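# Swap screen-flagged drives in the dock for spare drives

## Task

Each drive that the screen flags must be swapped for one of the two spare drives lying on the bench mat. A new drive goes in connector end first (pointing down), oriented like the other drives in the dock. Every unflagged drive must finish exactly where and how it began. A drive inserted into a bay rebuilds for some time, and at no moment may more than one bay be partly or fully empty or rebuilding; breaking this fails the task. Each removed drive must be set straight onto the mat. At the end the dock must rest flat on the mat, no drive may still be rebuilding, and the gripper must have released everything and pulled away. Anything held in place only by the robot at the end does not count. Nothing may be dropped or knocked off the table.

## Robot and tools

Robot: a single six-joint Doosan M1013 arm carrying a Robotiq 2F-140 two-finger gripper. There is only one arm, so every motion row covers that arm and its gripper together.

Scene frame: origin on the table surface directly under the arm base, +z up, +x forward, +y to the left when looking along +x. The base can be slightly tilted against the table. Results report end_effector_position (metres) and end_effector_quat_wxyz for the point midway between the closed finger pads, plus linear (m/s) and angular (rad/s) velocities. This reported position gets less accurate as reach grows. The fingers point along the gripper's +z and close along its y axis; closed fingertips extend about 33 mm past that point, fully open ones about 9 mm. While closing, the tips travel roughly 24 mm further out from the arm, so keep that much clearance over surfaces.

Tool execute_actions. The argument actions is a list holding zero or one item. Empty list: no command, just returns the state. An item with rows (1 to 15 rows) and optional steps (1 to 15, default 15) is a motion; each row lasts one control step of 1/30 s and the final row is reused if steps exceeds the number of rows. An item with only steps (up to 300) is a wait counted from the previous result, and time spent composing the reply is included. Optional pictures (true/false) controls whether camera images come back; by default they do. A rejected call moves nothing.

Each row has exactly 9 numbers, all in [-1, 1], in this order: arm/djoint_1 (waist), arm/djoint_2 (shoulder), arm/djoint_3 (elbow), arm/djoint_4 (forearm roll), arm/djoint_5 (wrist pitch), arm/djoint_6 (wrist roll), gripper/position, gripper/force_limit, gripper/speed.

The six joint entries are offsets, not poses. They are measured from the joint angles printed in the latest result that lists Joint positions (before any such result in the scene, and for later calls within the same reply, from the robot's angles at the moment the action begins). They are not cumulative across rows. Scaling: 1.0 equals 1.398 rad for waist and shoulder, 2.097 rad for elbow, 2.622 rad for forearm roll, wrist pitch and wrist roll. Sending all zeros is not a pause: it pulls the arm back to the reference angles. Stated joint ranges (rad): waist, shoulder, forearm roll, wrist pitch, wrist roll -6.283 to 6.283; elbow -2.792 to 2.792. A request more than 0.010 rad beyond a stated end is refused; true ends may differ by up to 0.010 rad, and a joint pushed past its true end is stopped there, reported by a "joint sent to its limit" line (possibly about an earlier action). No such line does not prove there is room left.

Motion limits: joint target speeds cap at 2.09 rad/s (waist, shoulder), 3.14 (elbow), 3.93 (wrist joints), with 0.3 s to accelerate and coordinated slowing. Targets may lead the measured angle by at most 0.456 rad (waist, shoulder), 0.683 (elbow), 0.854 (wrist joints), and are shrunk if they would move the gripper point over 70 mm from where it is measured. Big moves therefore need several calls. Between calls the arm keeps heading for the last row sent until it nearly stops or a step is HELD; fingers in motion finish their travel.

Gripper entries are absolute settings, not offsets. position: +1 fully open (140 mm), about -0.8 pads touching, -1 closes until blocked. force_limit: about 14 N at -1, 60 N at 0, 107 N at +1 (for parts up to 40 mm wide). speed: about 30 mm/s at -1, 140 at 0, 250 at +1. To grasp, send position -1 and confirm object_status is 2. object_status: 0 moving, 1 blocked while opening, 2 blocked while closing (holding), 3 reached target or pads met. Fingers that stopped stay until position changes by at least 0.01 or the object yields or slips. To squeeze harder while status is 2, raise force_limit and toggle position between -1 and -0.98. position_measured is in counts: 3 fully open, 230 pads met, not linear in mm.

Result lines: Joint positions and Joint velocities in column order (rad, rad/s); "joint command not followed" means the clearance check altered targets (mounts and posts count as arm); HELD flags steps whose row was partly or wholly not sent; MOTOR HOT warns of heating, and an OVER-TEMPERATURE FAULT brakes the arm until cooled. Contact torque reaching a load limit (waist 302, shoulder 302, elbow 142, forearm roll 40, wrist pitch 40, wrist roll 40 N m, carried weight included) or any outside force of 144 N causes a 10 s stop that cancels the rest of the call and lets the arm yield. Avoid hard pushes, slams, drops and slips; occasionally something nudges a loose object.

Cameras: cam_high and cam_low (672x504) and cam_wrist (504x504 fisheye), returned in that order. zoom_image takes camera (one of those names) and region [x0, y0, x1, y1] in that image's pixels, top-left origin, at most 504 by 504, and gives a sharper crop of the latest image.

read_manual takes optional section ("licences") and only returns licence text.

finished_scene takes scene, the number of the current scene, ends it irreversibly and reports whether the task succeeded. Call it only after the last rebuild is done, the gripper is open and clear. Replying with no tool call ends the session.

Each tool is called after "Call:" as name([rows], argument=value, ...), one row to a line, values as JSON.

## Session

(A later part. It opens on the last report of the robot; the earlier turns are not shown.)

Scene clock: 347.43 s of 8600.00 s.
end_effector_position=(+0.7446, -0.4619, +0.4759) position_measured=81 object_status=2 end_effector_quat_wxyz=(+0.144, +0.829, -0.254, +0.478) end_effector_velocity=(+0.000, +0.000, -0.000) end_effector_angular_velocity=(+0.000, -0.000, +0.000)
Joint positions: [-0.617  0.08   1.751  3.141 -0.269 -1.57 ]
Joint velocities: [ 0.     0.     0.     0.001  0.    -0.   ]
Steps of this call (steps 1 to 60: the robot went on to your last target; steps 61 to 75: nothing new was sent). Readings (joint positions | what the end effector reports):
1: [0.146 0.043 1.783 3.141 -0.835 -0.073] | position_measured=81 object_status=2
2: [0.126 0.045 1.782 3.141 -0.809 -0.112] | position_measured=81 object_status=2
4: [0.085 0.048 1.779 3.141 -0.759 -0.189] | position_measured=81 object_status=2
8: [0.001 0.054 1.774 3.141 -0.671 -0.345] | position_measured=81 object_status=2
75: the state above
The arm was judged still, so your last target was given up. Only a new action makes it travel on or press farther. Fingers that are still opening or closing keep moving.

Call:
execute_actions([
  {"rows":[[0,-0.036,0.4068,0,0.5076,0,-1,1,0]],"steps":15},
], pictures=false)

Call:
execute_actions([
  {"steps":45},
], pictures=false)

Call:
execute_actions([
  {"rows":[[0,0.3705,0.0228,0,0.2162,0,-1,1,0]],"steps":15},
], pictures=false)

Call:
execute_actions([
  {"steps":15},
], pictures=false)

Call:
execute_actions([
  {"rows":[[0,0.074,-0.0038,0,0.0364,0,-1,1,0]],"steps":15},
])

Call:
execute_actions([
  {"rows":[[0,0,0,0,0,0,1,1,-0.3]],"steps":15},
])

Scene clock: 355.30 s of 8600.00 s.
end_effector_position=(+0.6547, -0.4003, +0.3203) position_measured=81 object_status=2 end_effector_quat_wxyz=(+0.172, +0.768, -0.235, +0.570) end_effector_velocity=(-0.298, +0.201, -0.157) end_effector_angular_velocity=(-0.543, -0.808, -0.003)
Joint positions: [-0.617  0.05   2.245  3.141  0.426 -1.57 ]
Joint velocities: [-0.001 -0.067  1.183 -0.     2.089 -0.   ]
Steps of this call (steps 1 to 221: nothing new was sent; steps 222 to 236: all 15 steps of this action). Readings (joint positions | what the end effector reports):
222: [-0.617 0.080 1.751 3.141 -0.267 -1.570] | position_measured=81 object_status=2
223: [-0.617 0.079 1.760 3.141 -0.255 -1.570] | position_measured=81 object_status=2
225: [-0.617 0.075 1.814 3.141 -0.189 -1.570] | position_measured=81 object_status=2
229: [-0.617 0.065 1.972 3.141 0.008 -1.570] | position_measured=81 object_status=2
236: the state above

Scene clock: 356.80 s of 8600.00 s.
end_effector_position=(+0.5349, -0.3194, +0.2996) position_measured=81 object_status=2 end_effector_quat_wxyz=(+0.205, +0.675, -0.207, +0.678) end_effector_velocity=(+0.001, +0.000, +0.001) end_effector_angular_velocity=(-0.002, -0.000, +0.002)
Joint positions: [-0.617  0.029  2.604  3.141  1.062 -1.57 ]
Joint velocities: [ 0.001 -0.    -0.001 -0.001  0.    -0.001]
Steps of this call (steps 1 to 30: the robot went on to your last target; steps 31 to 45: nothing new was sent). Readings (joint positions | what the end effector reports):
1: [-0.617 0.047 2.285 3.141 0.497 -1.570] | position_measured=81 object_status=2
2: [-0.617 0.045 2.324 3.141 0.565 -1.570] | position_measured=81 object_status=2
4: [-0.617 0.041 2.398 3.141 0.697 -1.570] | position_measured=81 object_status=2
8: [-0.617 0.033 2.534 3.141 0.937 -1.570] | position_measured=81 object_status=2
45: the state above
The arm was judged still, so your last target was given up. Only a new action makes it travel on or press farther. Fingers that are still opening or closing keep moving.

Scene clock: 357.30 s of 8600.00 s.
end_effector_position=(+0.5388, -0.3212, +0.1550) position_measured=81 object_status=2 end_effector_quat_wxyz=(+0.205, +0.674, -0.207, +0.678) end_effector_velocity=(-0.039, +0.029, -0.245) end_effector_angular_velocity=(+0.020, +0.030, +0.002)
Joint positions: [-0.617  0.497  2.647  3.141  1.575 -1.57 ]
Joint velocities: [ 0.001  0.794  0.068 -0.001  0.826 -0.001]
Steps of this call (steps 1 to 15: all 15 steps of this action). Readings (joint positions | what the end effector reports):
1: [-0.617 0.030 2.604 3.141 1.063 -1.570] | position_measured=81 object_status=2
2: [-0.617 0.036 2.605 3.141 1.071 -1.570] | position_measured=81 object_status=2
4: [-0.617 0.072 2.608 3.141 1.115 -1.570] | position_measured=81 object_status=2
8: [-0.617 0.225 2.623 3.141 1.290 -1.570] | position_measured=81 object_status=2
15: the state above

Scene clock: 357.80 s of 8600.00 s.
end_effector_position=(+0.5359, -0.3192, +0.1398) position_measured=81 object_status=2 end_effector_quat_wxyz=(+0.205, +0.675, -0.207, +0.678) end_effector_velocity=(-0.000, +0.000, -0.000) end_effector_angular_velocity=(-0.001, +0.002, -0.001)
Joint positions: [-0.617  0.547  2.652  3.141  1.629 -1.57 ]
Joint velocities: [-0.     0.     0.001  0.    -0.    -0.001]
Steps of this call (steps 1 to 15: the robot went on to your last target). Readings (joint positions | what the end effector reports):
1: [-0.617 0.520 2.649 3.141 1.600 -1.570] | position_measured=81 object_status=2
2: [-0.617 0.536 2.651 3.141 1.616 -1.570] | position_measured=81 object_status=2
4: [-0.617 0.547 2.652 3.141 1.628 -1.570] | position_measured=81 object_status=2
8: [-0.617 0.547 2.652 3.141 1.629 -1.570] | position_measured=81 object_status=2
15: the state above

Scene clock: 358.30 s of 8600.00 s.
end_effector_position=(+0.5360, -0.3191, +0.1094) position_measured=81 object_status=2 end_effector_quat_wxyz=(+0.205, +0.675, -0.207, +0.678) end_effector_velocity=(+0.000, +0.001, -0.001) end_effector_angular_velocity=(+0.001, +0.003, +0.002)
Joint positions: [-0.617  0.651  2.644  3.141  1.724 -1.571]
Joint velocities: [ 0.     0.001 -0.    -0.001 -0.002 -0.001]
Steps of this call (steps 1 to 15: all 15 steps of this action). Readings (joint positions | what the end effector reports):
1: [-0.617 0.548 2.652 3.141 1.629 -1.570] | position_measured=81 object_status=2
2: [-0.617 0.554 2.652 3.141 1.635 -1.570] | position_measured=81 object_status=2
4: [-0.617 0.590 2.649 3.141 1.668 -1.570] | position_measured=81 object_status=2
8: [-0.617 0.650 2.644 3.141 1.724 -1.571] | position_measured=81 object_status=2
15: the state above

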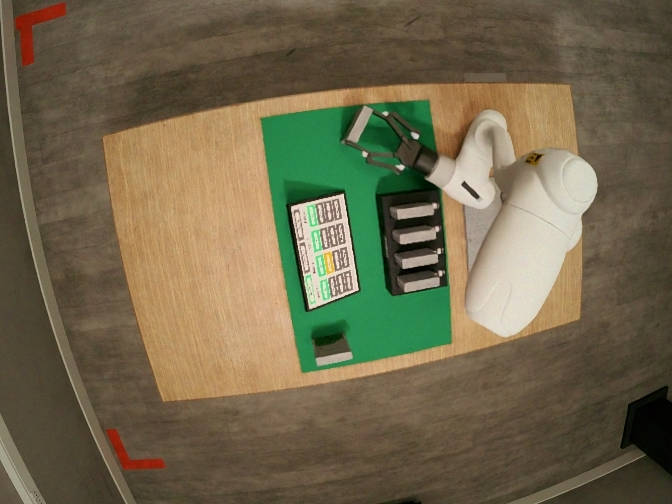

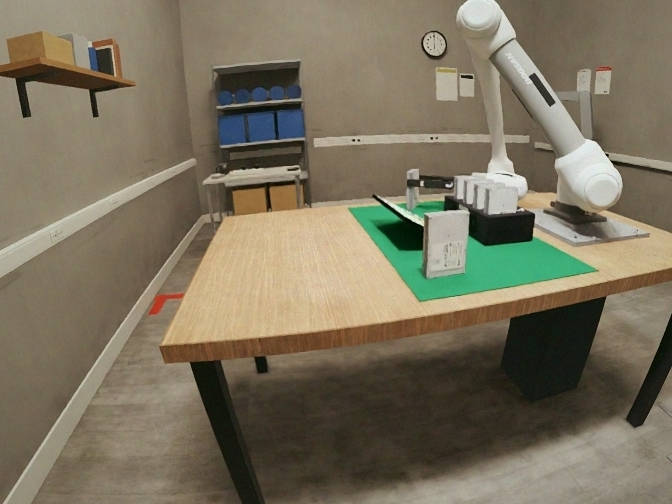

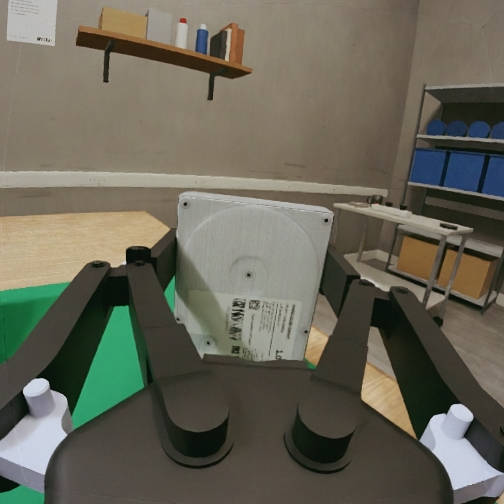

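Scene clock: 358.80 s of 8600.00 s.
end_effector_position=(+0.5360, -0.3191, +0.1094) position_measured=4 object_status=0 end_effector_quat_wxyz=(+0.205, +0.675, -0.207, +0.678) end_effector_velocity=(-0.001, -0.000, -0.000) end_effector_angular_velocity=(-0.001, +0.001, -0.002)
Joint positions: [-0.617  0.651  2.644  3.141  1.724 -1.571]
Joint velocities: [ 0.    -0.     0.001  0.002  0.    -0.001]
Steps of this call (steps 1 to 15: all 15 steps of this action). Readings (joint positions | what the end effector reports):
1: [-0.617 0.651 2.644 3.141 1.724 -1.571] | position_measured=81 object_status=0
2: [-0.617 0.651 2.644 3.140 1.723 -1.571] | position_measured=81 object_status=0
4: [-0.617 0.651 2.644 3.140 1.723 -1.571] | position_measured=65 object_status=0
8: [-0.617 0.651 2.644 3.141 1.724 -1.571] | position_measured=42 object_status=0
15: the state above

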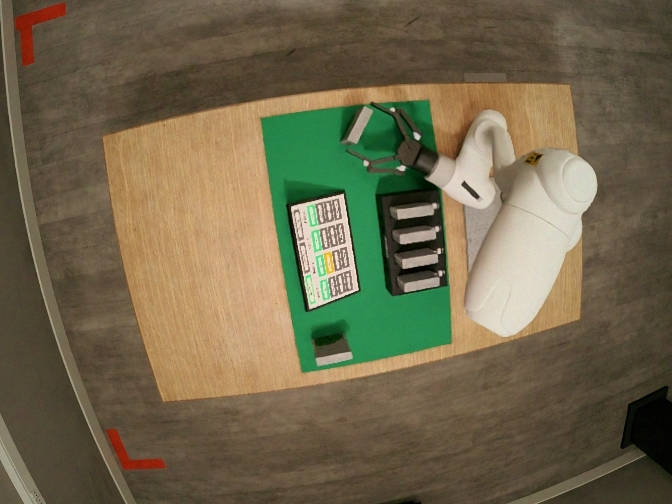

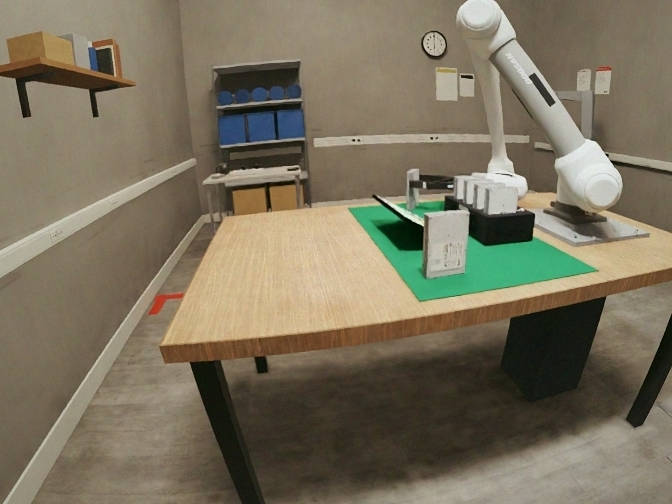

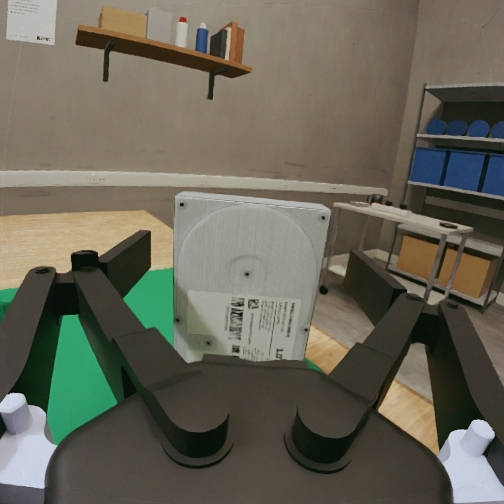

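Call:
execute_actions([
  {"rows":[[0,-0.445,-0.019,0,-0.2525,0,1,1,0]],"steps":15},
], pictures=false)

Call:
execute_actions([
  {"steps":20},
], pictures=false)

Call:
execute_actions([
  {"rows":[[0.4356,-0.1316,-0.35,0,-0.7,0.6094,1,1,0]],"steps":15},
], pictures=false)

Call:
execute_actions([
  {"steps":50},
], pictures=false)

Call:
execute_actions([
  {"rows":[[0,0,0.0952,0,-0.173,0,1,1,0]],"steps":15},
], pictures=false)

Call:
execute_actions([
  {"steps":25},
])

Scene clock: 370.17 s of 8600.00 s.
end_effector_position=(+0.5450, -0.3259, +0.2465) position_measured=3 object_status=3 end_effector_quat_wxyz=(+0.202, +0.683, -0.210, +0.669) end_effector_velocity=(-0.055, +0.034, +0.412) end_effector_angular_velocity=(-0.112, -0.162, -0.001)
Joint positions: [-0.617  0.175  2.612  3.141  1.191 -1.571]
Joint velocities: [-0.    -1.109 -0.058 -0.    -0.971 -0.001]
Steps of this call (steps 1 to 15: the robot went on to your last target; steps 16 to 326: nothing new was sent; steps 327 to 341: all 15 steps of this action). Readings (joint positions | what the end effector reports):
327: [-0.617 0.650 2.644 3.141 1.724 -1.571] | position_measured=3 object_status=3
328: [-0.617 0.644 2.643 3.141 1.714 -1.571] | position_measured=3 object_status=3
330: [-0.617 0.608 2.640 3.141 1.662 -1.571] | position_measured=3 object_status=3
334: [-0.617 0.449 2.627 3.141 1.446 -1.571] | position_measured=3 object_status=3
341: the state above

Scene clock: 370.83 s of 8600.00 s.
end_effector_position=(+0.5348, -0.3194, +0.3004) position_measured=3 object_status=3 end_effector_quat_wxyz=(+0.205, +0.675, -0.207, +0.678) end_effector_velocity=(-0.000, -0.000, -0.000) end_effector_angular_velocity=(-0.001, +0.001, -0.001)
Joint positions: [-0.617  0.029  2.604  3.141  1.062 -1.571]
Joint velocities: [-0.    -0.     0.001  0.001 -0.    -0.001]
Steps of this call (steps 1 to 20: the robot went on to your last target). Readings (joint positions | what the end effector reports):
1: [-0.617 0.138 2.610 3.141 1.159 -1.571] | position_measured=3 object_status=3
2: [-0.617 0.104 2.608 3.141 1.129 -1.571] | position_measured=3 object_status=3
4: [-0.617 0.054 2.605 3.141 1.085 -1.571] | position_measured=3 object_status=3
8: [-0.617 0.029 2.604 3.141 1.063 -1.571] | position_measured=3 object_status=3
20: the state above

Scene clock: 371.33 s of 8600.00 s.
end_effector_position=(+0.7101, -0.2166, +0.4275) position_measured=3 object_status=3 end_effector_quat_wxyz=(-0.050, +0.669, -0.293, +0.682) end_effector_velocity=(+0.281, +0.359, +0.212) end_effector_angular_velocity=(+1.350, +0.004, +0.499)
Joint positions: [-0.366 -0.055  2.275  3.141  0.58  -1.088]
Joint velocities: [ 0.583 -0.165 -0.658  0.001 -1.279  1.275]
Steps of this call (steps 1 to 15: all 15 steps of this action). Readings (joint positions | what the end effector reports):
1: [-0.616 0.028 2.603 3.141 1.061 -1.569] | position_measured=3 object_status=3
2: [-0.610 0.026 2.594 3.141 1.049 -1.557] | position_measured=3 object_status=3
4: [-0.577 0.012 2.543 3.141 0.986 -1.494] | position_measured=3 object_status=3
8: [-0.503 -0.014 2.437 3.141 0.848 -1.357] | position_measured=3 object_status=3
15: the state above

Scene clock: 373.00 s of 8600.00 s.
end_effector_position=(+0.6571, +0.0445, +0.4386) position_measured=3 object_status=3 end_effector_quat_wxyz=(-0.234, +0.666, -0.673, +0.223) end_effector_velocity=(-0.001, +0.002, -0.001) end_effector_angular_velocity=(+0.001, +0.001, +0.002)
Joint positions: [-0.008 -0.155  1.87   3.141 -0.773  0.027]
Joint velocities: [ 0.002 -0.     0.001  0.    -0.     0.   ]
Steps of this call (steps 1 to 45: the robot went on to your last target; steps 46 to 50: nothing new was sent). Readings (joint positions | what the end effector reports):
1: [-0.346 -0.060 2.252 3.141 0.535 -1.044] | position_measured=3 object_status=3
2: [-0.326 -0.066 2.230 3.141 0.488 -0.997] | position_measured=3 object_status=3
4: [-0.287 -0.077 2.186 3.141 0.387 -0.896] | position_measured=3 object_status=3
8: [-0.211 -0.098 2.099 3.141 0.146 -0.657] | position_measured=3 object_status=3
50: the state above
The arm was judged still, so your last target was given up. Only a new action makes it travel on or press farther. Fingers that are still opening or closing keep moving.

Scene clock: 373.50 s of 8600.00 s.
end_effector_position=(+0.4507, +0.0413, +0.2703) position_measured=3 object_status=3 end_effector_quat_wxyz=(-0.023, +0.703, -0.710, +0.021) end_effector_velocity=(-0.423, -0.006, -0.203) end_effector_angular_velocity=(-0.018, +1.096, +0.001)
Joint positions: [-0.008 -0.155  2.052  3.141 -1.188  0.027]
Joint velocities: [ 0.     0.002  0.339  0.001 -0.756  0.   ]
Steps of this call (steps 1 to 15: all 15 steps of this action). Readings (joint positions | what the end effector reports):
1: [-0.008 -0.155 1.870 3.141 -0.774 0.027] | position_measured=3 object_status=3
2: [-0.008 -0.155 1.875 3.141 -0.786 0.027] | position_measured=3 object_status=3
4: [-0.008 -0.156 1.902 3.141 -0.847 0.027] | position_measured=3 object_status=3
8: [-0.008 -0.156 1.956 3.141 -0.970 0.027] | position_measured=3 object_status=3
15: the state above

Scene clock: 374.33 s of 8600.00 s.
end_effector_position=(+0.4291, +0.0409, +0.2607) position_measured=3 object_status=3 end_effector_quat_wxyz=(-0.003, +0.704, -0.711, +0.002) end_effector_velocity=(+0.000, +0.000, +0.000) end_effector_angular_velocity=(+0.001, -0.000, -0.000)
Joint positions: [-0.008 -0.155  2.069  3.141 -1.226  0.027]
Joint velocities: [ 0.    -0.    -0.     0.001  0.     0.   ]
Steps of this call (steps 1 to 25: the robot went on to your last target). Readings (joint positions | what the end effector reports):
1: [-0.008 -0.155 2.062 3.141 -1.209 0.027] | position_measured=3 object_status=3
2: [-0.008 -0.155 2.067 3.141 -1.221 0.027] | position_measured=3 object_status=3
4: [-0.008 -0.155 2.069 3.141 -1.225 0.027] | position_measured=3 object_status=3
8: [-0.008 -0.155 2.069 3.141 -1.226 0.027] | position_measured=3 object_status=3
25: the state above

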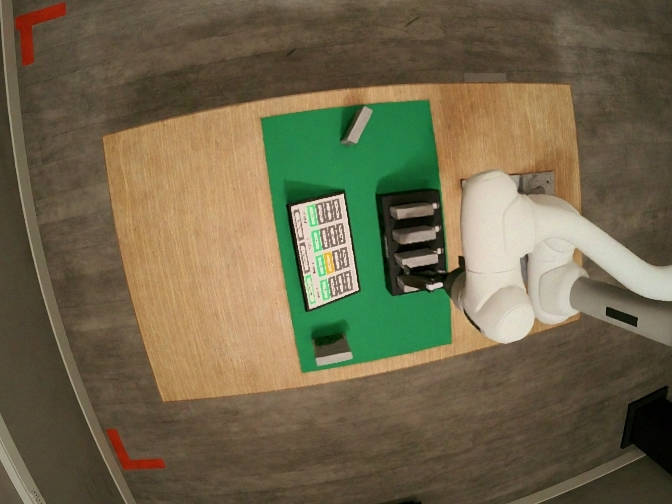

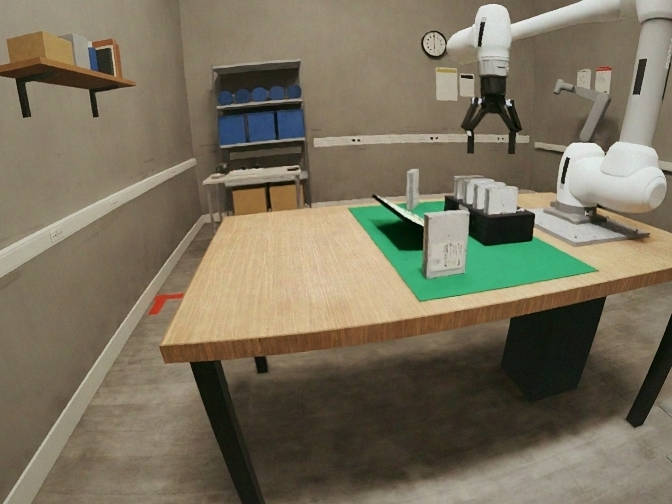

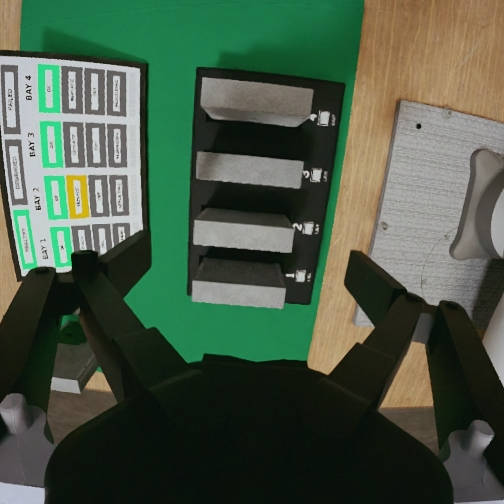

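Call:
execute_actions([
  {"rows":[[0.006,0.080,0.079,0,0.1055,0.003,1,0.5,0]],"steps":15},
])

Scene clock: 378.17 s of 8600.00 s.
end_effector_position=(+0.4264, +0.0448, +0.1307) position_measured=3 object_status=3 end_effector_quat_wxyz=(-0.002, +0.704, -0.710, +0.001) end_effector_velocity=(-0.002, -0.001, -0.003) end_effector_angular_velocity=(-0.001, +0.004, -0.002)
Joint positions: [ 0.    -0.044  2.235  3.141 -0.95   0.035]
Joint velocities: [-0.002  0.002  0.004 -0.001  0.002  0.001]
Steps of this call (steps 1 to 15: the robot went on to your last target; steps 16 to 100: nothing new was sent; steps 101 to 115: all 15 steps of this action). Readings (joint positions | what the end effector reports):
101: [-0.008 -0.155 2.070 3.141 -1.225 0.027] | position_measured=3 object_status=3
102: [-0.008 -0.151 2.077 3.141 -1.213 0.027] | position_measured=3 object_status=3
104: [-0.006 -0.124 2.116 3.141 -1.147 0.029] | position_measured=3 object_status=3
108: [-0.001 -0.062 2.207 3.141 -0.997 0.034] | position_measured=3 object_status=3
115: the state above

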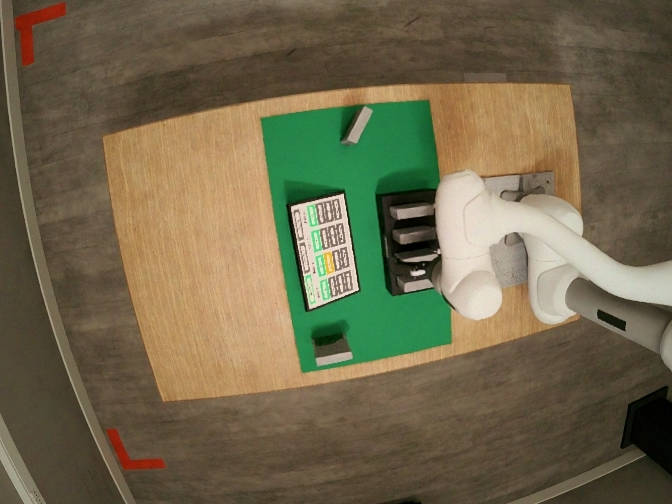

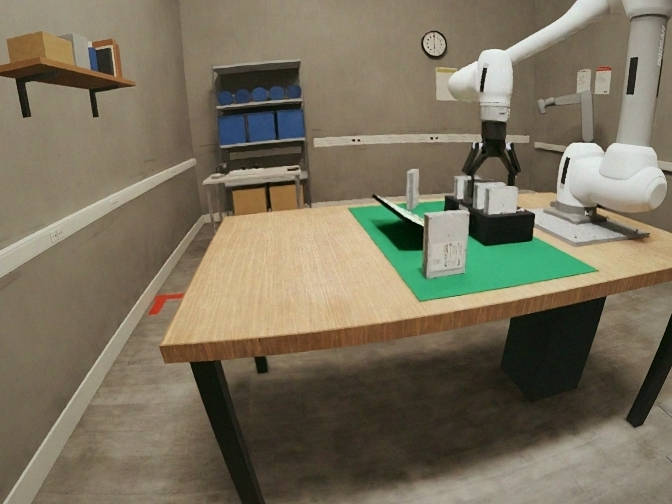

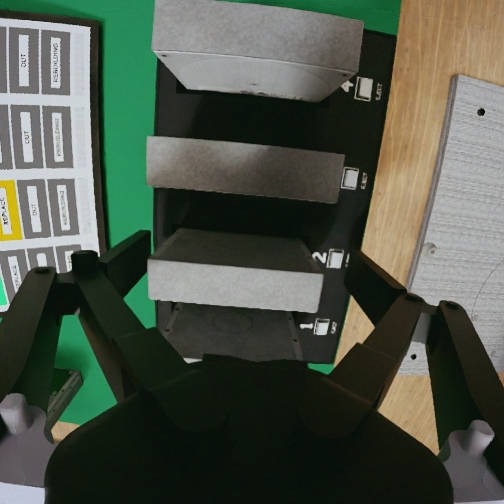

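Call:
execute_actions([
  {"rows":[[0.005,0.0353,0.0114,0,0.028,0.003,1,0.5,0]],"steps":15},
])

Call:
execute_actions([
  {"rows":[[0,-0.0396,-0.0294,0,-0.0445,0,1,0.5,0]],"steps":15},
])

Scene clock: 381.33 s of 8600.00 s.
end_effector_position=(+0.4319, +0.0481, +0.0989) position_measured=3 object_status=3 end_effector_quat_wxyz=(-0.003, +0.704, -0.711, +0.001) end_effector_velocity=(-0.001, -0.000, -0.001) end_effector_angular_velocity=(+0.000, +0.001, -0.002)
Joint positions: [ 0.007  0.006  2.259  3.141 -0.876  0.043]
Joint velocities: [-0.001  0.     0.002  0.     0.001  0.001]
Steps of this call (steps 1 to 15: the robot went on to your last target; steps 16 to 80: nothing new was sent; steps 81 to 95: all 15 steps of this action). Readings (joint positions | what the end effector reports):
81: [0.001 -0.043 2.235 3.141 -0.948 0.035] | position_measured=3 object_status=3
82: [0.001 -0.037 2.238 3.141 -0.939 0.036] | position_measured=3 object_status=3
84: [0.005 -0.008 2.252 3.141 -0.897 0.041] | position_measured=3 object_status=3
88: [0.007 0.005 2.259 3.141 -0.877 0.043] | position_measured=3 object_status=3
95: the state above

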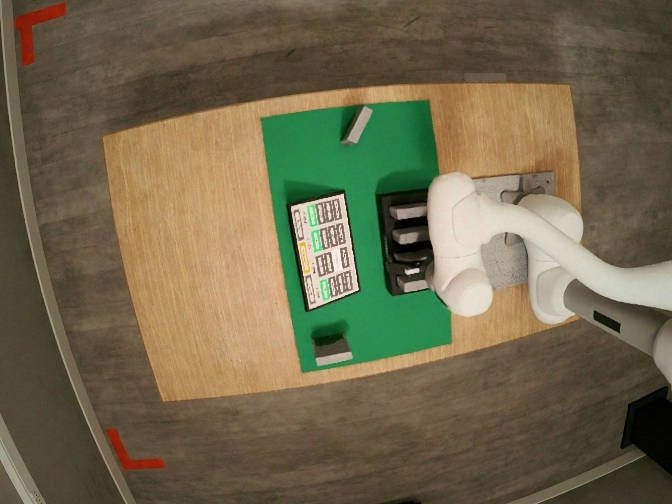

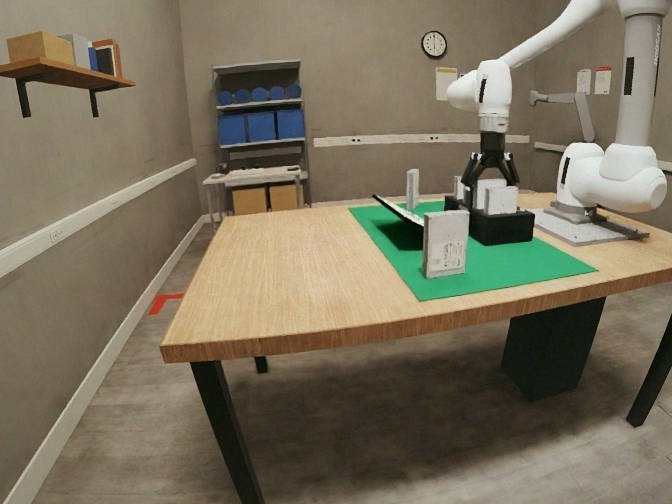

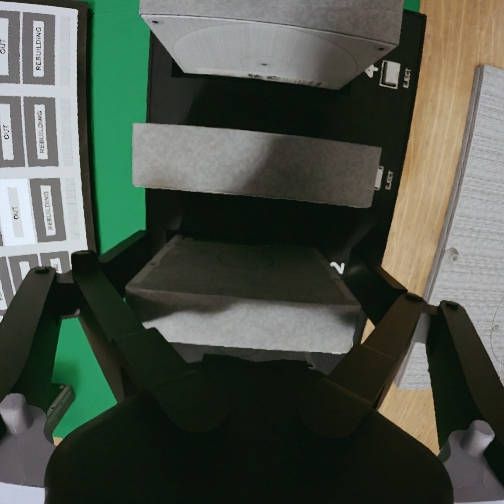

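Scene clock: 381.83 s of 8600.00 s.
end_effector_position=(+0.4362, +0.0481, +0.1507) position_measured=3 object_status=3 end_effector_quat_wxyz=(-0.003, +0.704, -0.711, +0.001) end_effector_velocity=(-0.001, +0.001, -0.000) end_effector_angular_velocity=(+0.001, +0.001, +0.001)
Joint positions: [ 0.007 -0.05   2.197  3.141 -0.993  0.043]
Joint velocities: [ 0.002 -0.     0.001  0.001 -0.     0.   ]
Steps of this call (steps 1 to 15: all 15 steps of this action). Readings (joint positions | what the end effector reports):
1: [0.007 0.005 2.258 3.141 -0.877 0.043] | position_measured=3 object_status=3
2: [0.007 -0.000 2.252 3.141 -0.889 0.043] | position_measured=3 object_status=3
4: [0.007 -0.029 2.220 3.141 -0.949 0.043] | position_measured=3 object_status=3
8: [0.007 -0.049 2.198 3.141 -0.992 0.043] | position_measured=3 object_status=3
15: the state above

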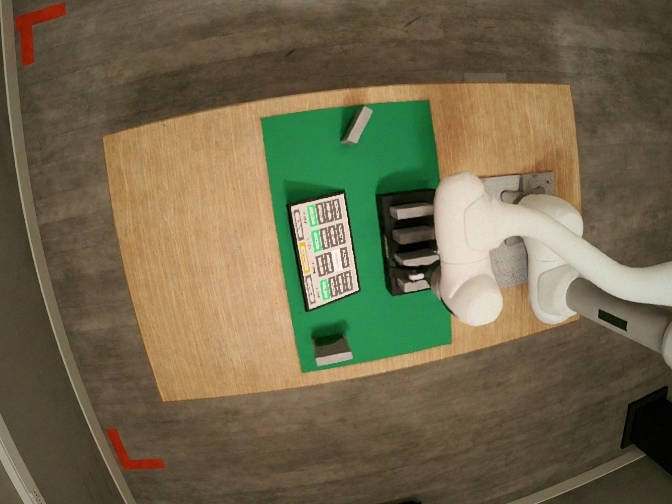

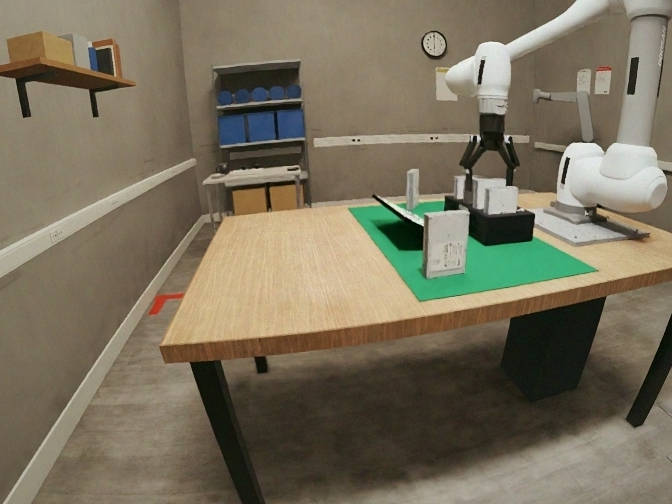

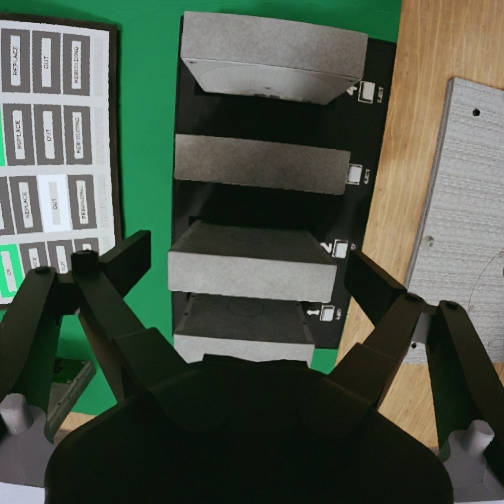

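Call:
execute_actions([
  {"rows":[[0,0,0,0,0,0,-1,0.5,0]],"steps":15},
], pictures=false)

Call:
execute_actions([
  {"steps":12},
], pictures=false)

Call:
execute_actions([
  {"rows":[[0,-0.0186,-0.0136,0,-0.0208,0,-1,0.5,0],[0,-0.0186,-0.0136,0,-0.0208,0,-1,0.5,0],[0,-0.0186,-0.0136,0,-0.0208,0,-1,0.5,0],[0,-0.0186,-0.0136,0,-0.0208,0,-1,0.5,0],[0,-0.0346,-0.028,0,-0.0408,0,-1,0.5,0],[0,-0.0346,-0.028,0,-0.0408,0,-1,0.5,0],[0,-0.0346,-0.028,0,-0.0408,0,-1,0.5,0],[0,-0.0665,-0.0654,0,-0.0878,0,-1,0.5,0]],"steps":15},
], pictures=false)

Call:
execute_actions([
  {"rows":[[0,-0.03,-0.045,0,-0.052,0,-1,0.5,0]],"steps":15},
])

Scene clock: 403.20 s of 8600.00 s.
end_effector_position=(+0.4362, +0.0481, +0.1508) position_measured=78 object_status=0 end_effector_quat_wxyz=(-0.003, +0.704, -0.711, +0.001) end_effector_velocity=(-0.000, -0.001, -0.000) end_effector_angular_velocity=(-0.000, +0.000, -0.002)
Joint positions: [ 0.007 -0.05   2.197  3.141 -0.993  0.043]
Joint velocities: [-0.002 -0.     0.001 -0.     0.     0.   ]
Steps of this call (steps 1 to 15: the robot went on to your last target; steps 16 to 626: nothing new was sent; steps 627 to 641: all 15 steps of this action). Readings (joint positions | what the end effector reports):
627: [0.007 -0.050 2.197 3.141 -0.993 0.043] | position_measured=3 object_status=0
628: [0.007 -0.050 2.197 3.141 -0.993 0.043] | position_measured=9 object_status=0
630: [0.007 -0.050 2.197 3.141 -0.993 0.043] | position_measured=24 object_status=0
634: [0.007 -0.050 2.197 3.141 -0.993 0.043] | position_measured=54 object_status=0
641: the state above

Scene clock: 403.60 s of 8600.00 s.
end_effector_position=(+0.4362, +0.0481, +0.1508) position_measured=78 object_status=2 end_effector_quat_wxyz=(-0.003, +0.704, -0.711, +0.002) end_effector_velocity=(+0.001, +0.000, +0.000) end_effector_angular_velocity=(+0.002, -0.001, -0.003)
Joint positions: [ 0.007 -0.05   2.197  3.141 -0.993  0.043]
Joint velocities: [-0.001 -0.    -0.001  0.003  0.     0.   ]
Steps of this call (steps 1 to 12: the robot went on to your last target). Readings (joint positions | what the end effector reports):
1: [0.007 -0.050 2.197 3.141 -0.993 0.043] | position_measured=78 object_status=0
2: [0.007 -0.050 2.197 3.141 -0.993 0.043] | position_measured=78 object_status=2
4: [0.007 -0.050 2.197 3.141 -0.993 0.043] | position_measured=78 object_status=2
8: [0.007 -0.050 2.197 3.141 -0.993 0.043] | position_measured=78 object_status=2
12: the state above

Scene clock: 404.10 s of 8600.00 s.
end_effector_position=(+0.4355, +0.0478, +0.2598) position_measured=78 object_status=2 end_effector_quat_wxyz=(-0.003, +0.703, -0.711, +0.001) end_effector_velocity=(-0.004, -0.000, +0.002) end_effector_angular_velocity=(-0.001, +0.012, +0.001)
Joint positions: [ 0.007 -0.142  2.06   3.141 -1.223  0.043]
Joint velocities: [ 0.    -0.    -0.003 -0.001 -0.015 -0.   ]
Steps of this call (steps 1 to 15: all 15 steps of this action). Readings (joint positions | what the end effector reports):
1: [0.007 -0.050 2.197 3.141 -0.994 0.043] | position_measured=78 object_status=2
2: [0.007 -0.055 2.191 3.141 -1.006 0.043] | position_measured=78 object_status=2
4: [0.007 -0.072 2.172 3.141 -1.039 0.043] | position_measured=78 object_status=2
8: [0.007 -0.096 2.141 3.141 -1.094 0.043] | position_measured=78 object_status=2
15: the state above

Scene clock: 404.60 s of 8600.00 s.
end_effector_position=(+0.4305, +0.0474, +0.3287) position_measured=78 object_status=2 end_effector_quat_wxyz=(-0.002, +0.703, -0.711, +0.001) end_effector_velocity=(-0.000, -0.000, -0.001) end_effector_angular_velocity=(-0.000, +0.001, -0.001)
Joint positions: [ 0.007 -0.184  1.966  3.141 -1.359  0.043]
Joint velocities: [-0.    -0.     0.001 -0.     0.     0.001]
Steps of this call (steps 1 to 15: all 15 steps of this action). Readings (joint positions | what the end effector reports):
1: [0.007 -0.143 2.059 3.141 -1.225 0.043] | position_measured=78 object_status=2
2: [0.007 -0.146 2.051 3.141 -1.237 0.043] | position_measured=78 object_status=2
4: [0.007 -0.166 2.007 3.141 -1.300 0.043] | position_measured=78 object_status=2
8: [0.007 -0.184 1.967 3.141 -1.358 0.043] | position_measured=78 object_status=2
15: the state above

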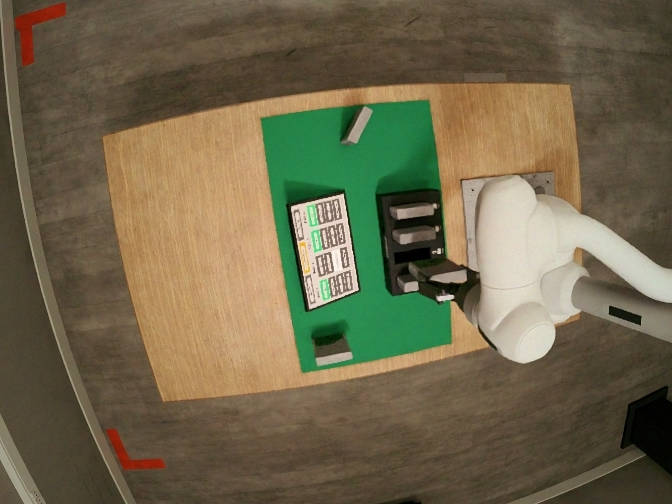

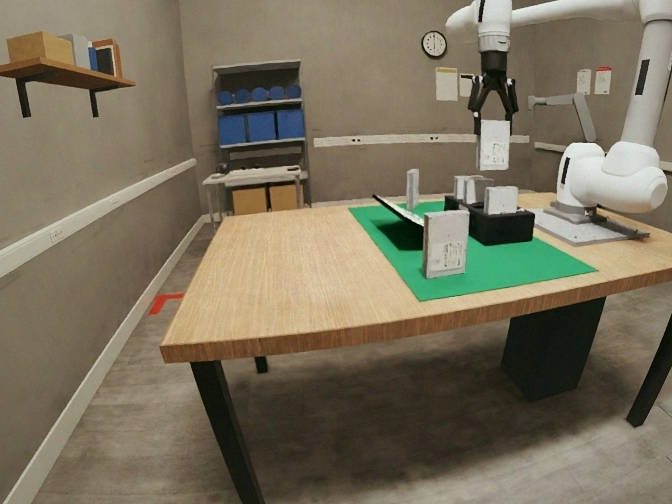

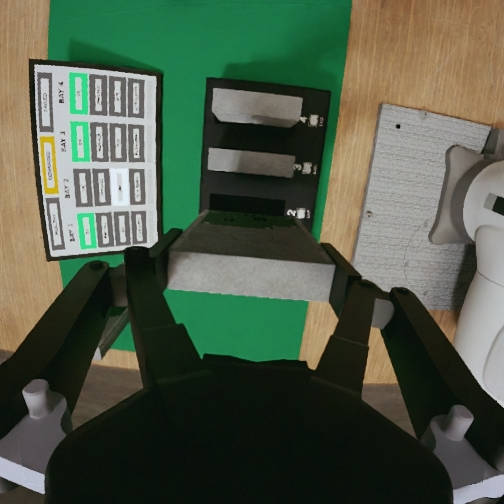

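Call:
execute_actions([
  {"rows":[[0.299,0.1373,-0.084,0,0.006,0.159,-1,0.5,0]],"steps":15},
], pictures=false)

Call:
execute_actions([
  {"steps":12},
], pictures=false)

Call:
execute_actions([
  {"rows":[[0,0.091,0.1095,0,0.136,0,-1,0.5,0]],"steps":15},
], pictures=false)

Call:
execute_actions([
  {"steps":12},
])

Call:
zoom_image(camera="cam_low", region=[450,150,610,290])

Scene clock: 412.70 s of 8600.00 s.
end_effector_position=(+0.4783, +0.2345, +0.3323) position_measured=78 object_status=2 end_effector_quat_wxyz=(-0.003, +0.704, -0.710, +0.001) end_effector_velocity=(+0.018, +0.440, -0.012) end_effector_angular_velocity=(+0.000, +0.001, +0.010)
Joint positions: [ 0.367 -0.019  1.815  3.141 -1.345  0.401]
Joint velocities: [ 0.749  0.345 -0.314  0.     0.03   0.739]
Steps of this call (steps 1 to 15: the robot went on to your last target; steps 16 to 228: nothing new was sent; steps 229 to 243: all 15 steps of this action). Readings (joint positions | what the end effector reports):
229: [0.008 -0.184 1.966 3.141 -1.359 0.043] | position_measured=78 object_status=2
230: [0.014 -0.182 1.963 3.141 -1.359 0.050] | position_measured=78 object_status=2
232: [0.050 -0.165 1.948 3.141 -1.358 0.085] | position_measured=78 object_status=2
236: [0.171 -0.109 1.897 3.141 -1.353 0.206] | position_measured=78 object_status=2
243: the state above

Scene clock: 413.10 s of 8600.00 s.
end_effector_position=(+0.4785, +0.2693, +0.3313) position_measured=78 object_status=2 end_effector_quat_wxyz=(-0.003, +0.704, -0.710, +0.001) end_effector_velocity=(-0.000, -0.000, -0.000) end_effector_angular_velocity=(-0.002, -0.000, +0.003)
Joint positions: [ 0.425  0.008  1.79   3.141 -1.343  0.46 ]
Joint velocities: [ 0.001  0.     0.    -0.002 -0.    -0.001]
Steps of this call (steps 1 to 12: the robot went on to your last target). Readings (joint positions | what the end effector reports):
1: [0.390 -0.009 1.805 3.141 -1.345 0.424] | position_measured=78 object_status=2
2: [0.408 -0.000 1.797 3.141 -1.344 0.442] | position_measured=78 object_status=2
4: [0.424 0.007 1.791 3.141 -1.343 0.458] | position_measured=78 object_status=2
8: [0.425 0.007 1.790 3.141 -1.343 0.460] | position_measured=78 object_status=2
12: the state above

Scene clock: 413.60 s of 8600.00 s.
end_effector_position=(+0.4798, +0.2700, +0.1439) position_measured=78 object_status=2 end_effector_quat_wxyz=(-0.003, +0.704, -0.710, +0.001) end_effector_velocity=(+0.003, +0.002, -0.002) end_effector_angular_velocity=(+0.005, -0.010, +0.001)
Joint positions: [ 0.425  0.134  2.019  3.141 -0.987  0.46 ]
Joint velocities: [ 0.001  0.001  0.003 -0.     0.016 -0.   ]
Steps of this call (steps 1 to 15: all 15 steps of this action). Readings (joint positions | what the end effector reports):
1: [0.425 0.008 1.791 3.141 -1.342 0.460] | position_measured=78 object_status=2
2: [0.425 0.012 1.798 3.141 -1.330 0.460] | position_measured=78 object_status=2
4: [0.425 0.035 1.839 3.141 -1.266 0.460] | position_measured=78 object_status=2
8: [0.425 0.085 1.930 3.141 -1.125 0.460] | position_measured=78 object_status=2
15: the state above

Scene clock: 414.00 s of 8600.00 s.
end_effector_position=(+0.4796, +0.2699, +0.1433) position_measured=78 object_status=2 end_effector_quat_wxyz=(-0.003, +0.704, -0.710, +0.001) end_effector_velocity=(+0.000, -0.000, -0.000) end_effector_angular_velocity=(+0.000, -0.000, -0.000)
Joint positions: [ 0.425  0.135  2.02   3.141 -0.987  0.46 ]
Joint velocities: [-0. -0.  0.  0.  0. -0.]
Steps of this call (steps 1 to 12: the robot went on to your last target). Readings (joint positions | what the end effector reports):
1: [0.425 0.134 2.019 3.141 -0.987 0.460] | position_measured=78 object_status=2
2: [0.425 0.135 2.019 3.141 -0.987 0.460] | position_measured=78 object_status=2
4: [0.425 0.135 2.019 3.141 -0.987 0.460] | position_measured=78 object_status=2
8: [0.425 0.135 2.020 3.141 -0.987 0.460] | position_measured=78 object_status=2
12: the state above

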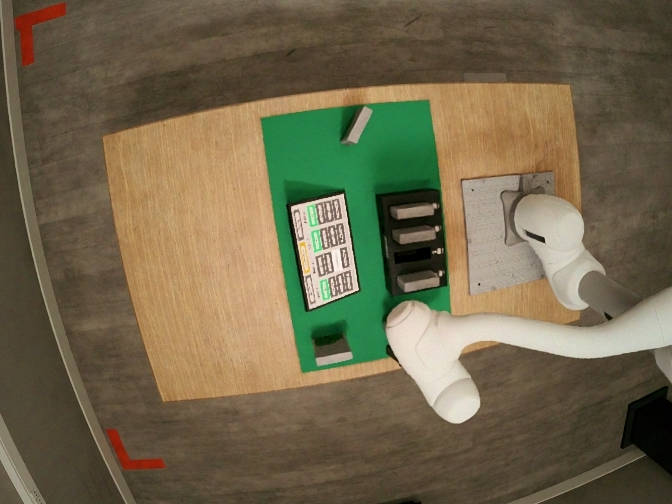

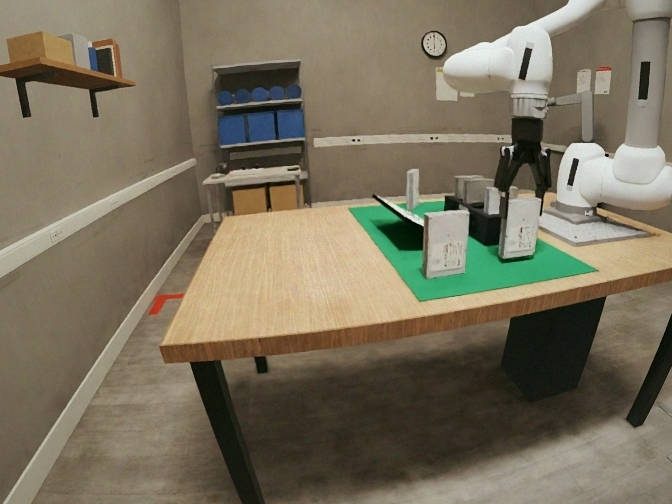

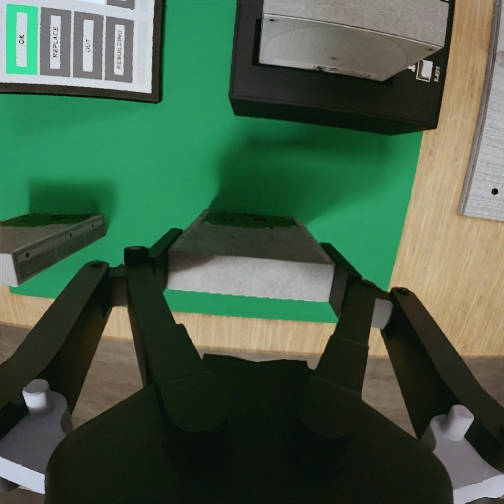

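Region (450, 150, 610, 290) of cam_low's 672x504 image, scaled by 3.150, with more detail than that image has; it fills the top 441 rows of this view, and the rest is white.

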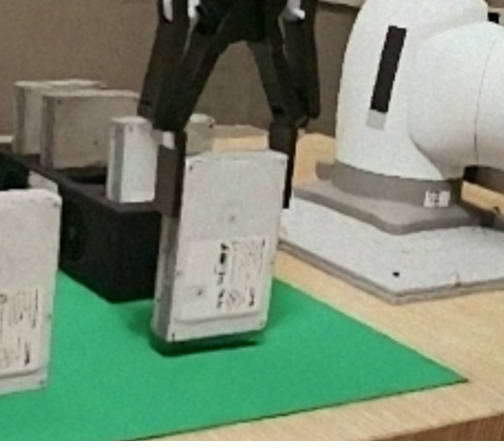

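Call:
execute_actions([
  {"rows":[[0,0.0054,0.0041,0,0.0061,0,-1,0.5,0]],"steps":12},
], pictures=false)

Call:
execute_actions([
  {"rows":[[0,0,0,0,0,0,1,0.5,0]],"steps":12},
], pictures=false)

Call:
execute_actions([
  {"rows":[[0,-0.0964,-0.1136,0,-0.142,0,1,0.5,0]],"steps":15},
], pictures=false)

Call:
execute_actions([
  {"rows":[[-0.7454,0.103,-0.049,0,0.016,-0.7742,1,0.5,0]],"steps":15},
], pictures=false)

Call:
execute_actions([
  {"steps":40},
])

Scene clock: 421.73 s of 8600.00 s.
end_effector_position=(+0.4793, +0.2697, +0.1352) position_measured=78 object_status=2 end_effector_quat_wxyz=(-0.003, +0.704, -0.710, +0.001) end_effector_velocity=(-0.001, -0.001, -0.001) end_effector_angular_velocity=(-0.003, +0.001, +0.002)
Joint positions: [ 0.425  0.142  2.028  3.141 -0.971  0.46 ]
Joint velocities: [ 0.001  0.     0.001 -0.002 -0.     0.   ]
Steps of this call (steps 1 to 15: the robot went on to your last target; steps 16 to 220: nothing new was sent; steps 221 to 232: all 12 steps of this action). Readings (joint positions | what the end effector reports):
221: [0.425 0.135 2.020 3.141 -0.985 0.460] | position_measured=78 object_status=2
222: [0.425 0.138 2.023 3.141 -0.979 0.460] | position_measured=78 object_status=2
224: [0.425 0.142 2.028 3.141 -0.972 0.460] | position_measured=78 object_status=2
228: [0.425 0.142 2.028 3.141 -0.971 0.460] | position_measured=78 object_status=2
232: the state above

Scene clock: 422.13 s of 8600.00 s.
end_effector_position=(+0.4793, +0.2697, +0.1352) position_measured=3 object_status=0 end_effector_quat_wxyz=(-0.003, +0.704, -0.710, +0.001) end_effector_velocity=(+0.001, +0.000, +0.000) end_effector_angular_velocity=(+0.002, -0.000, -0.001)
Joint positions: [ 0.425  0.142  2.028  3.141 -0.971  0.46 ]
Joint velocities: [-0.001  0.    -0.001  0.002  0.    -0.001]
Steps of this call (steps 1 to 12: all 12 steps of this action). Readings (joint positions | what the end effector reports):
1: [0.425 0.142 2.028 3.141 -0.971 0.460] | position_measured=78 object_status=0
2: [0.425 0.142 2.028 3.141 -0.971 0.460] | position_measured=78 object_status=0
4: [0.425 0.142 2.028 3.141 -0.971 0.460] | position_measured=57 object_status=0
8: [0.425 0.142 2.028 3.141 -0.971 0.460] | position_measured=27 object_status=0
12: the state above

Scene clock: 422.63 s of 8600.00 s.
end_effector_position=(+0.4787, +0.2694, +0.3306) position_measured=3 object_status=3 end_effector_quat_wxyz=(-0.003, +0.704, -0.710, +0.001) end_effector_velocity=(-0.005, -0.003, +0.003) end_effector_angular_velocity=(-0.009, +0.019, -0.001)
Joint positions: [ 0.425  0.008  1.791  3.141 -1.342  0.46 ]
Joint velocities: [-0.001  0.    -0.005 -0.    -0.026  0.   ]
Steps of this call (steps 1 to 15: all 15 steps of this action). Readings (joint positions | what the end effector reports):
1: [0.425 0.142 2.028 3.141 -0.972 0.460] | position_measured=3 object_status=0
2: [0.425 0.138 2.021 3.141 -0.984 0.460] | position_measured=3 object_status=0
4: [0.425 0.115 1.979 3.141 -1.048 0.460] | position_measured=3 object_status=0
8: [0.425 0.062 1.887 3.141 -1.191 0.460] | position_measured=3 object_status=3
15: the state above

Scene clock: 423.13 s of 8600.00 s.
end_effector_position=(+0.5883, +0.0992, +0.3157) position_measured=3 object_status=3 end_effector_quat_wxyz=(-0.002, +0.801, -0.598, +0.002) end_effector_velocity=(+0.147, -0.455, -0.026) end_effector_angular_velocity=(-0.003, -0.000, +0.678)
Joint positions: [ 0.086  0.089  1.733  3.141 -1.318 -0.178]
Joint velocities: [-0.785  0.12  -0.085  0.002  0.035 -1.463]
Steps of this call (steps 1 to 15: all 15 steps of this action). Readings (joint positions | what the end effector reports):
1: [0.425 0.008 1.790 3.141 -1.342 0.458] | position_measured=3 object_status=3
2: [0.418 0.010 1.788 3.141 -1.342 0.446] | position_measured=3 object_status=3
4: [0.383 0.022 1.780 3.141 -1.338 0.379] | position_measured=3 object_status=3
8: [0.272 0.053 1.758 3.141 -1.329 0.172] | position_measured=3 object_status=3
15: the state above

Scene clock: 424.47 s of 8600.00 s.
end_effector_position=(+0.5434, -0.3256, +0.3001) position_measured=3 object_status=3 end_effector_quat_wxyz=(-0.001, +0.956, -0.292, +0.003) end_effector_velocity=(+0.000, -0.000, +0.000) end_effector_angular_velocity=(-0.001, +0.000, -0.000)
Joint positions: [-0.617  0.152  1.688  3.141 -1.3   -1.57 ]
Joint velocities: [-0.     0.    -0.001 -0.001 -0.     0.   ]
Steps of this call (steps 1 to 40: the robot went on to your last target). Readings (joint positions | what the end effector reports):
1: [0.059 0.093 1.730 3.141 -1.317 -0.228] | position_measured=3 object_status=3
2: [0.032 0.097 1.727 3.141 -1.316 -0.277] | position_measured=3 object_status=3
4: [-0.021 0.104 1.722 3.141 -1.314 -0.377] | position_measured=3 object_status=3
8: [-0.126 0.115 1.715 3.141 -1.311 -0.575] | position_measured=3 object_status=3
40: the state above

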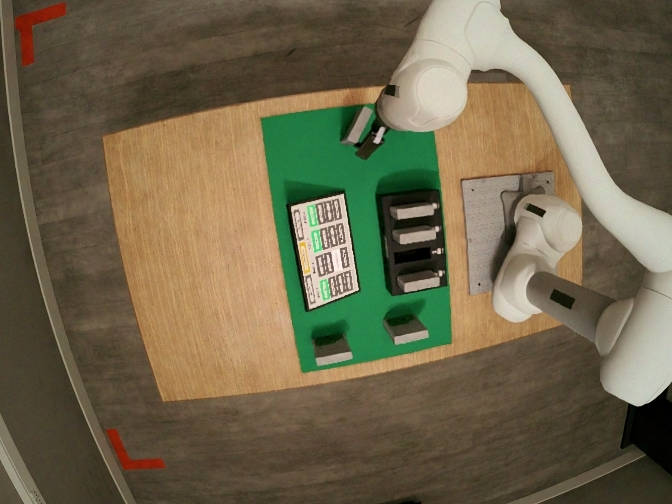

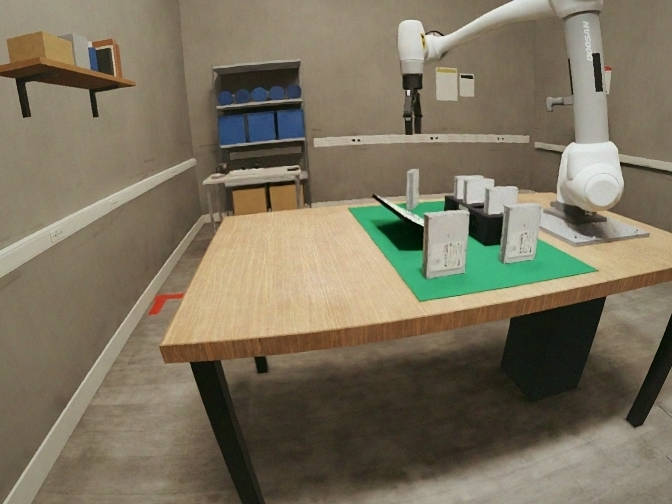

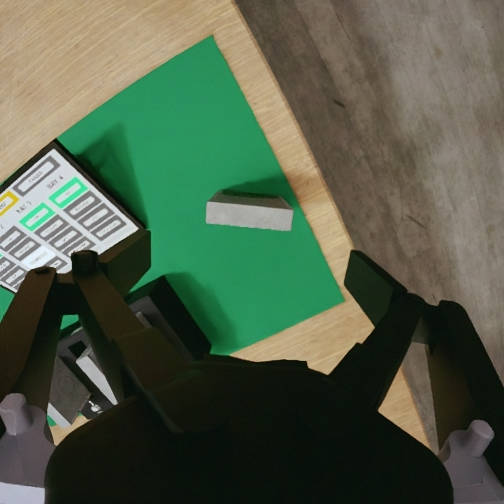

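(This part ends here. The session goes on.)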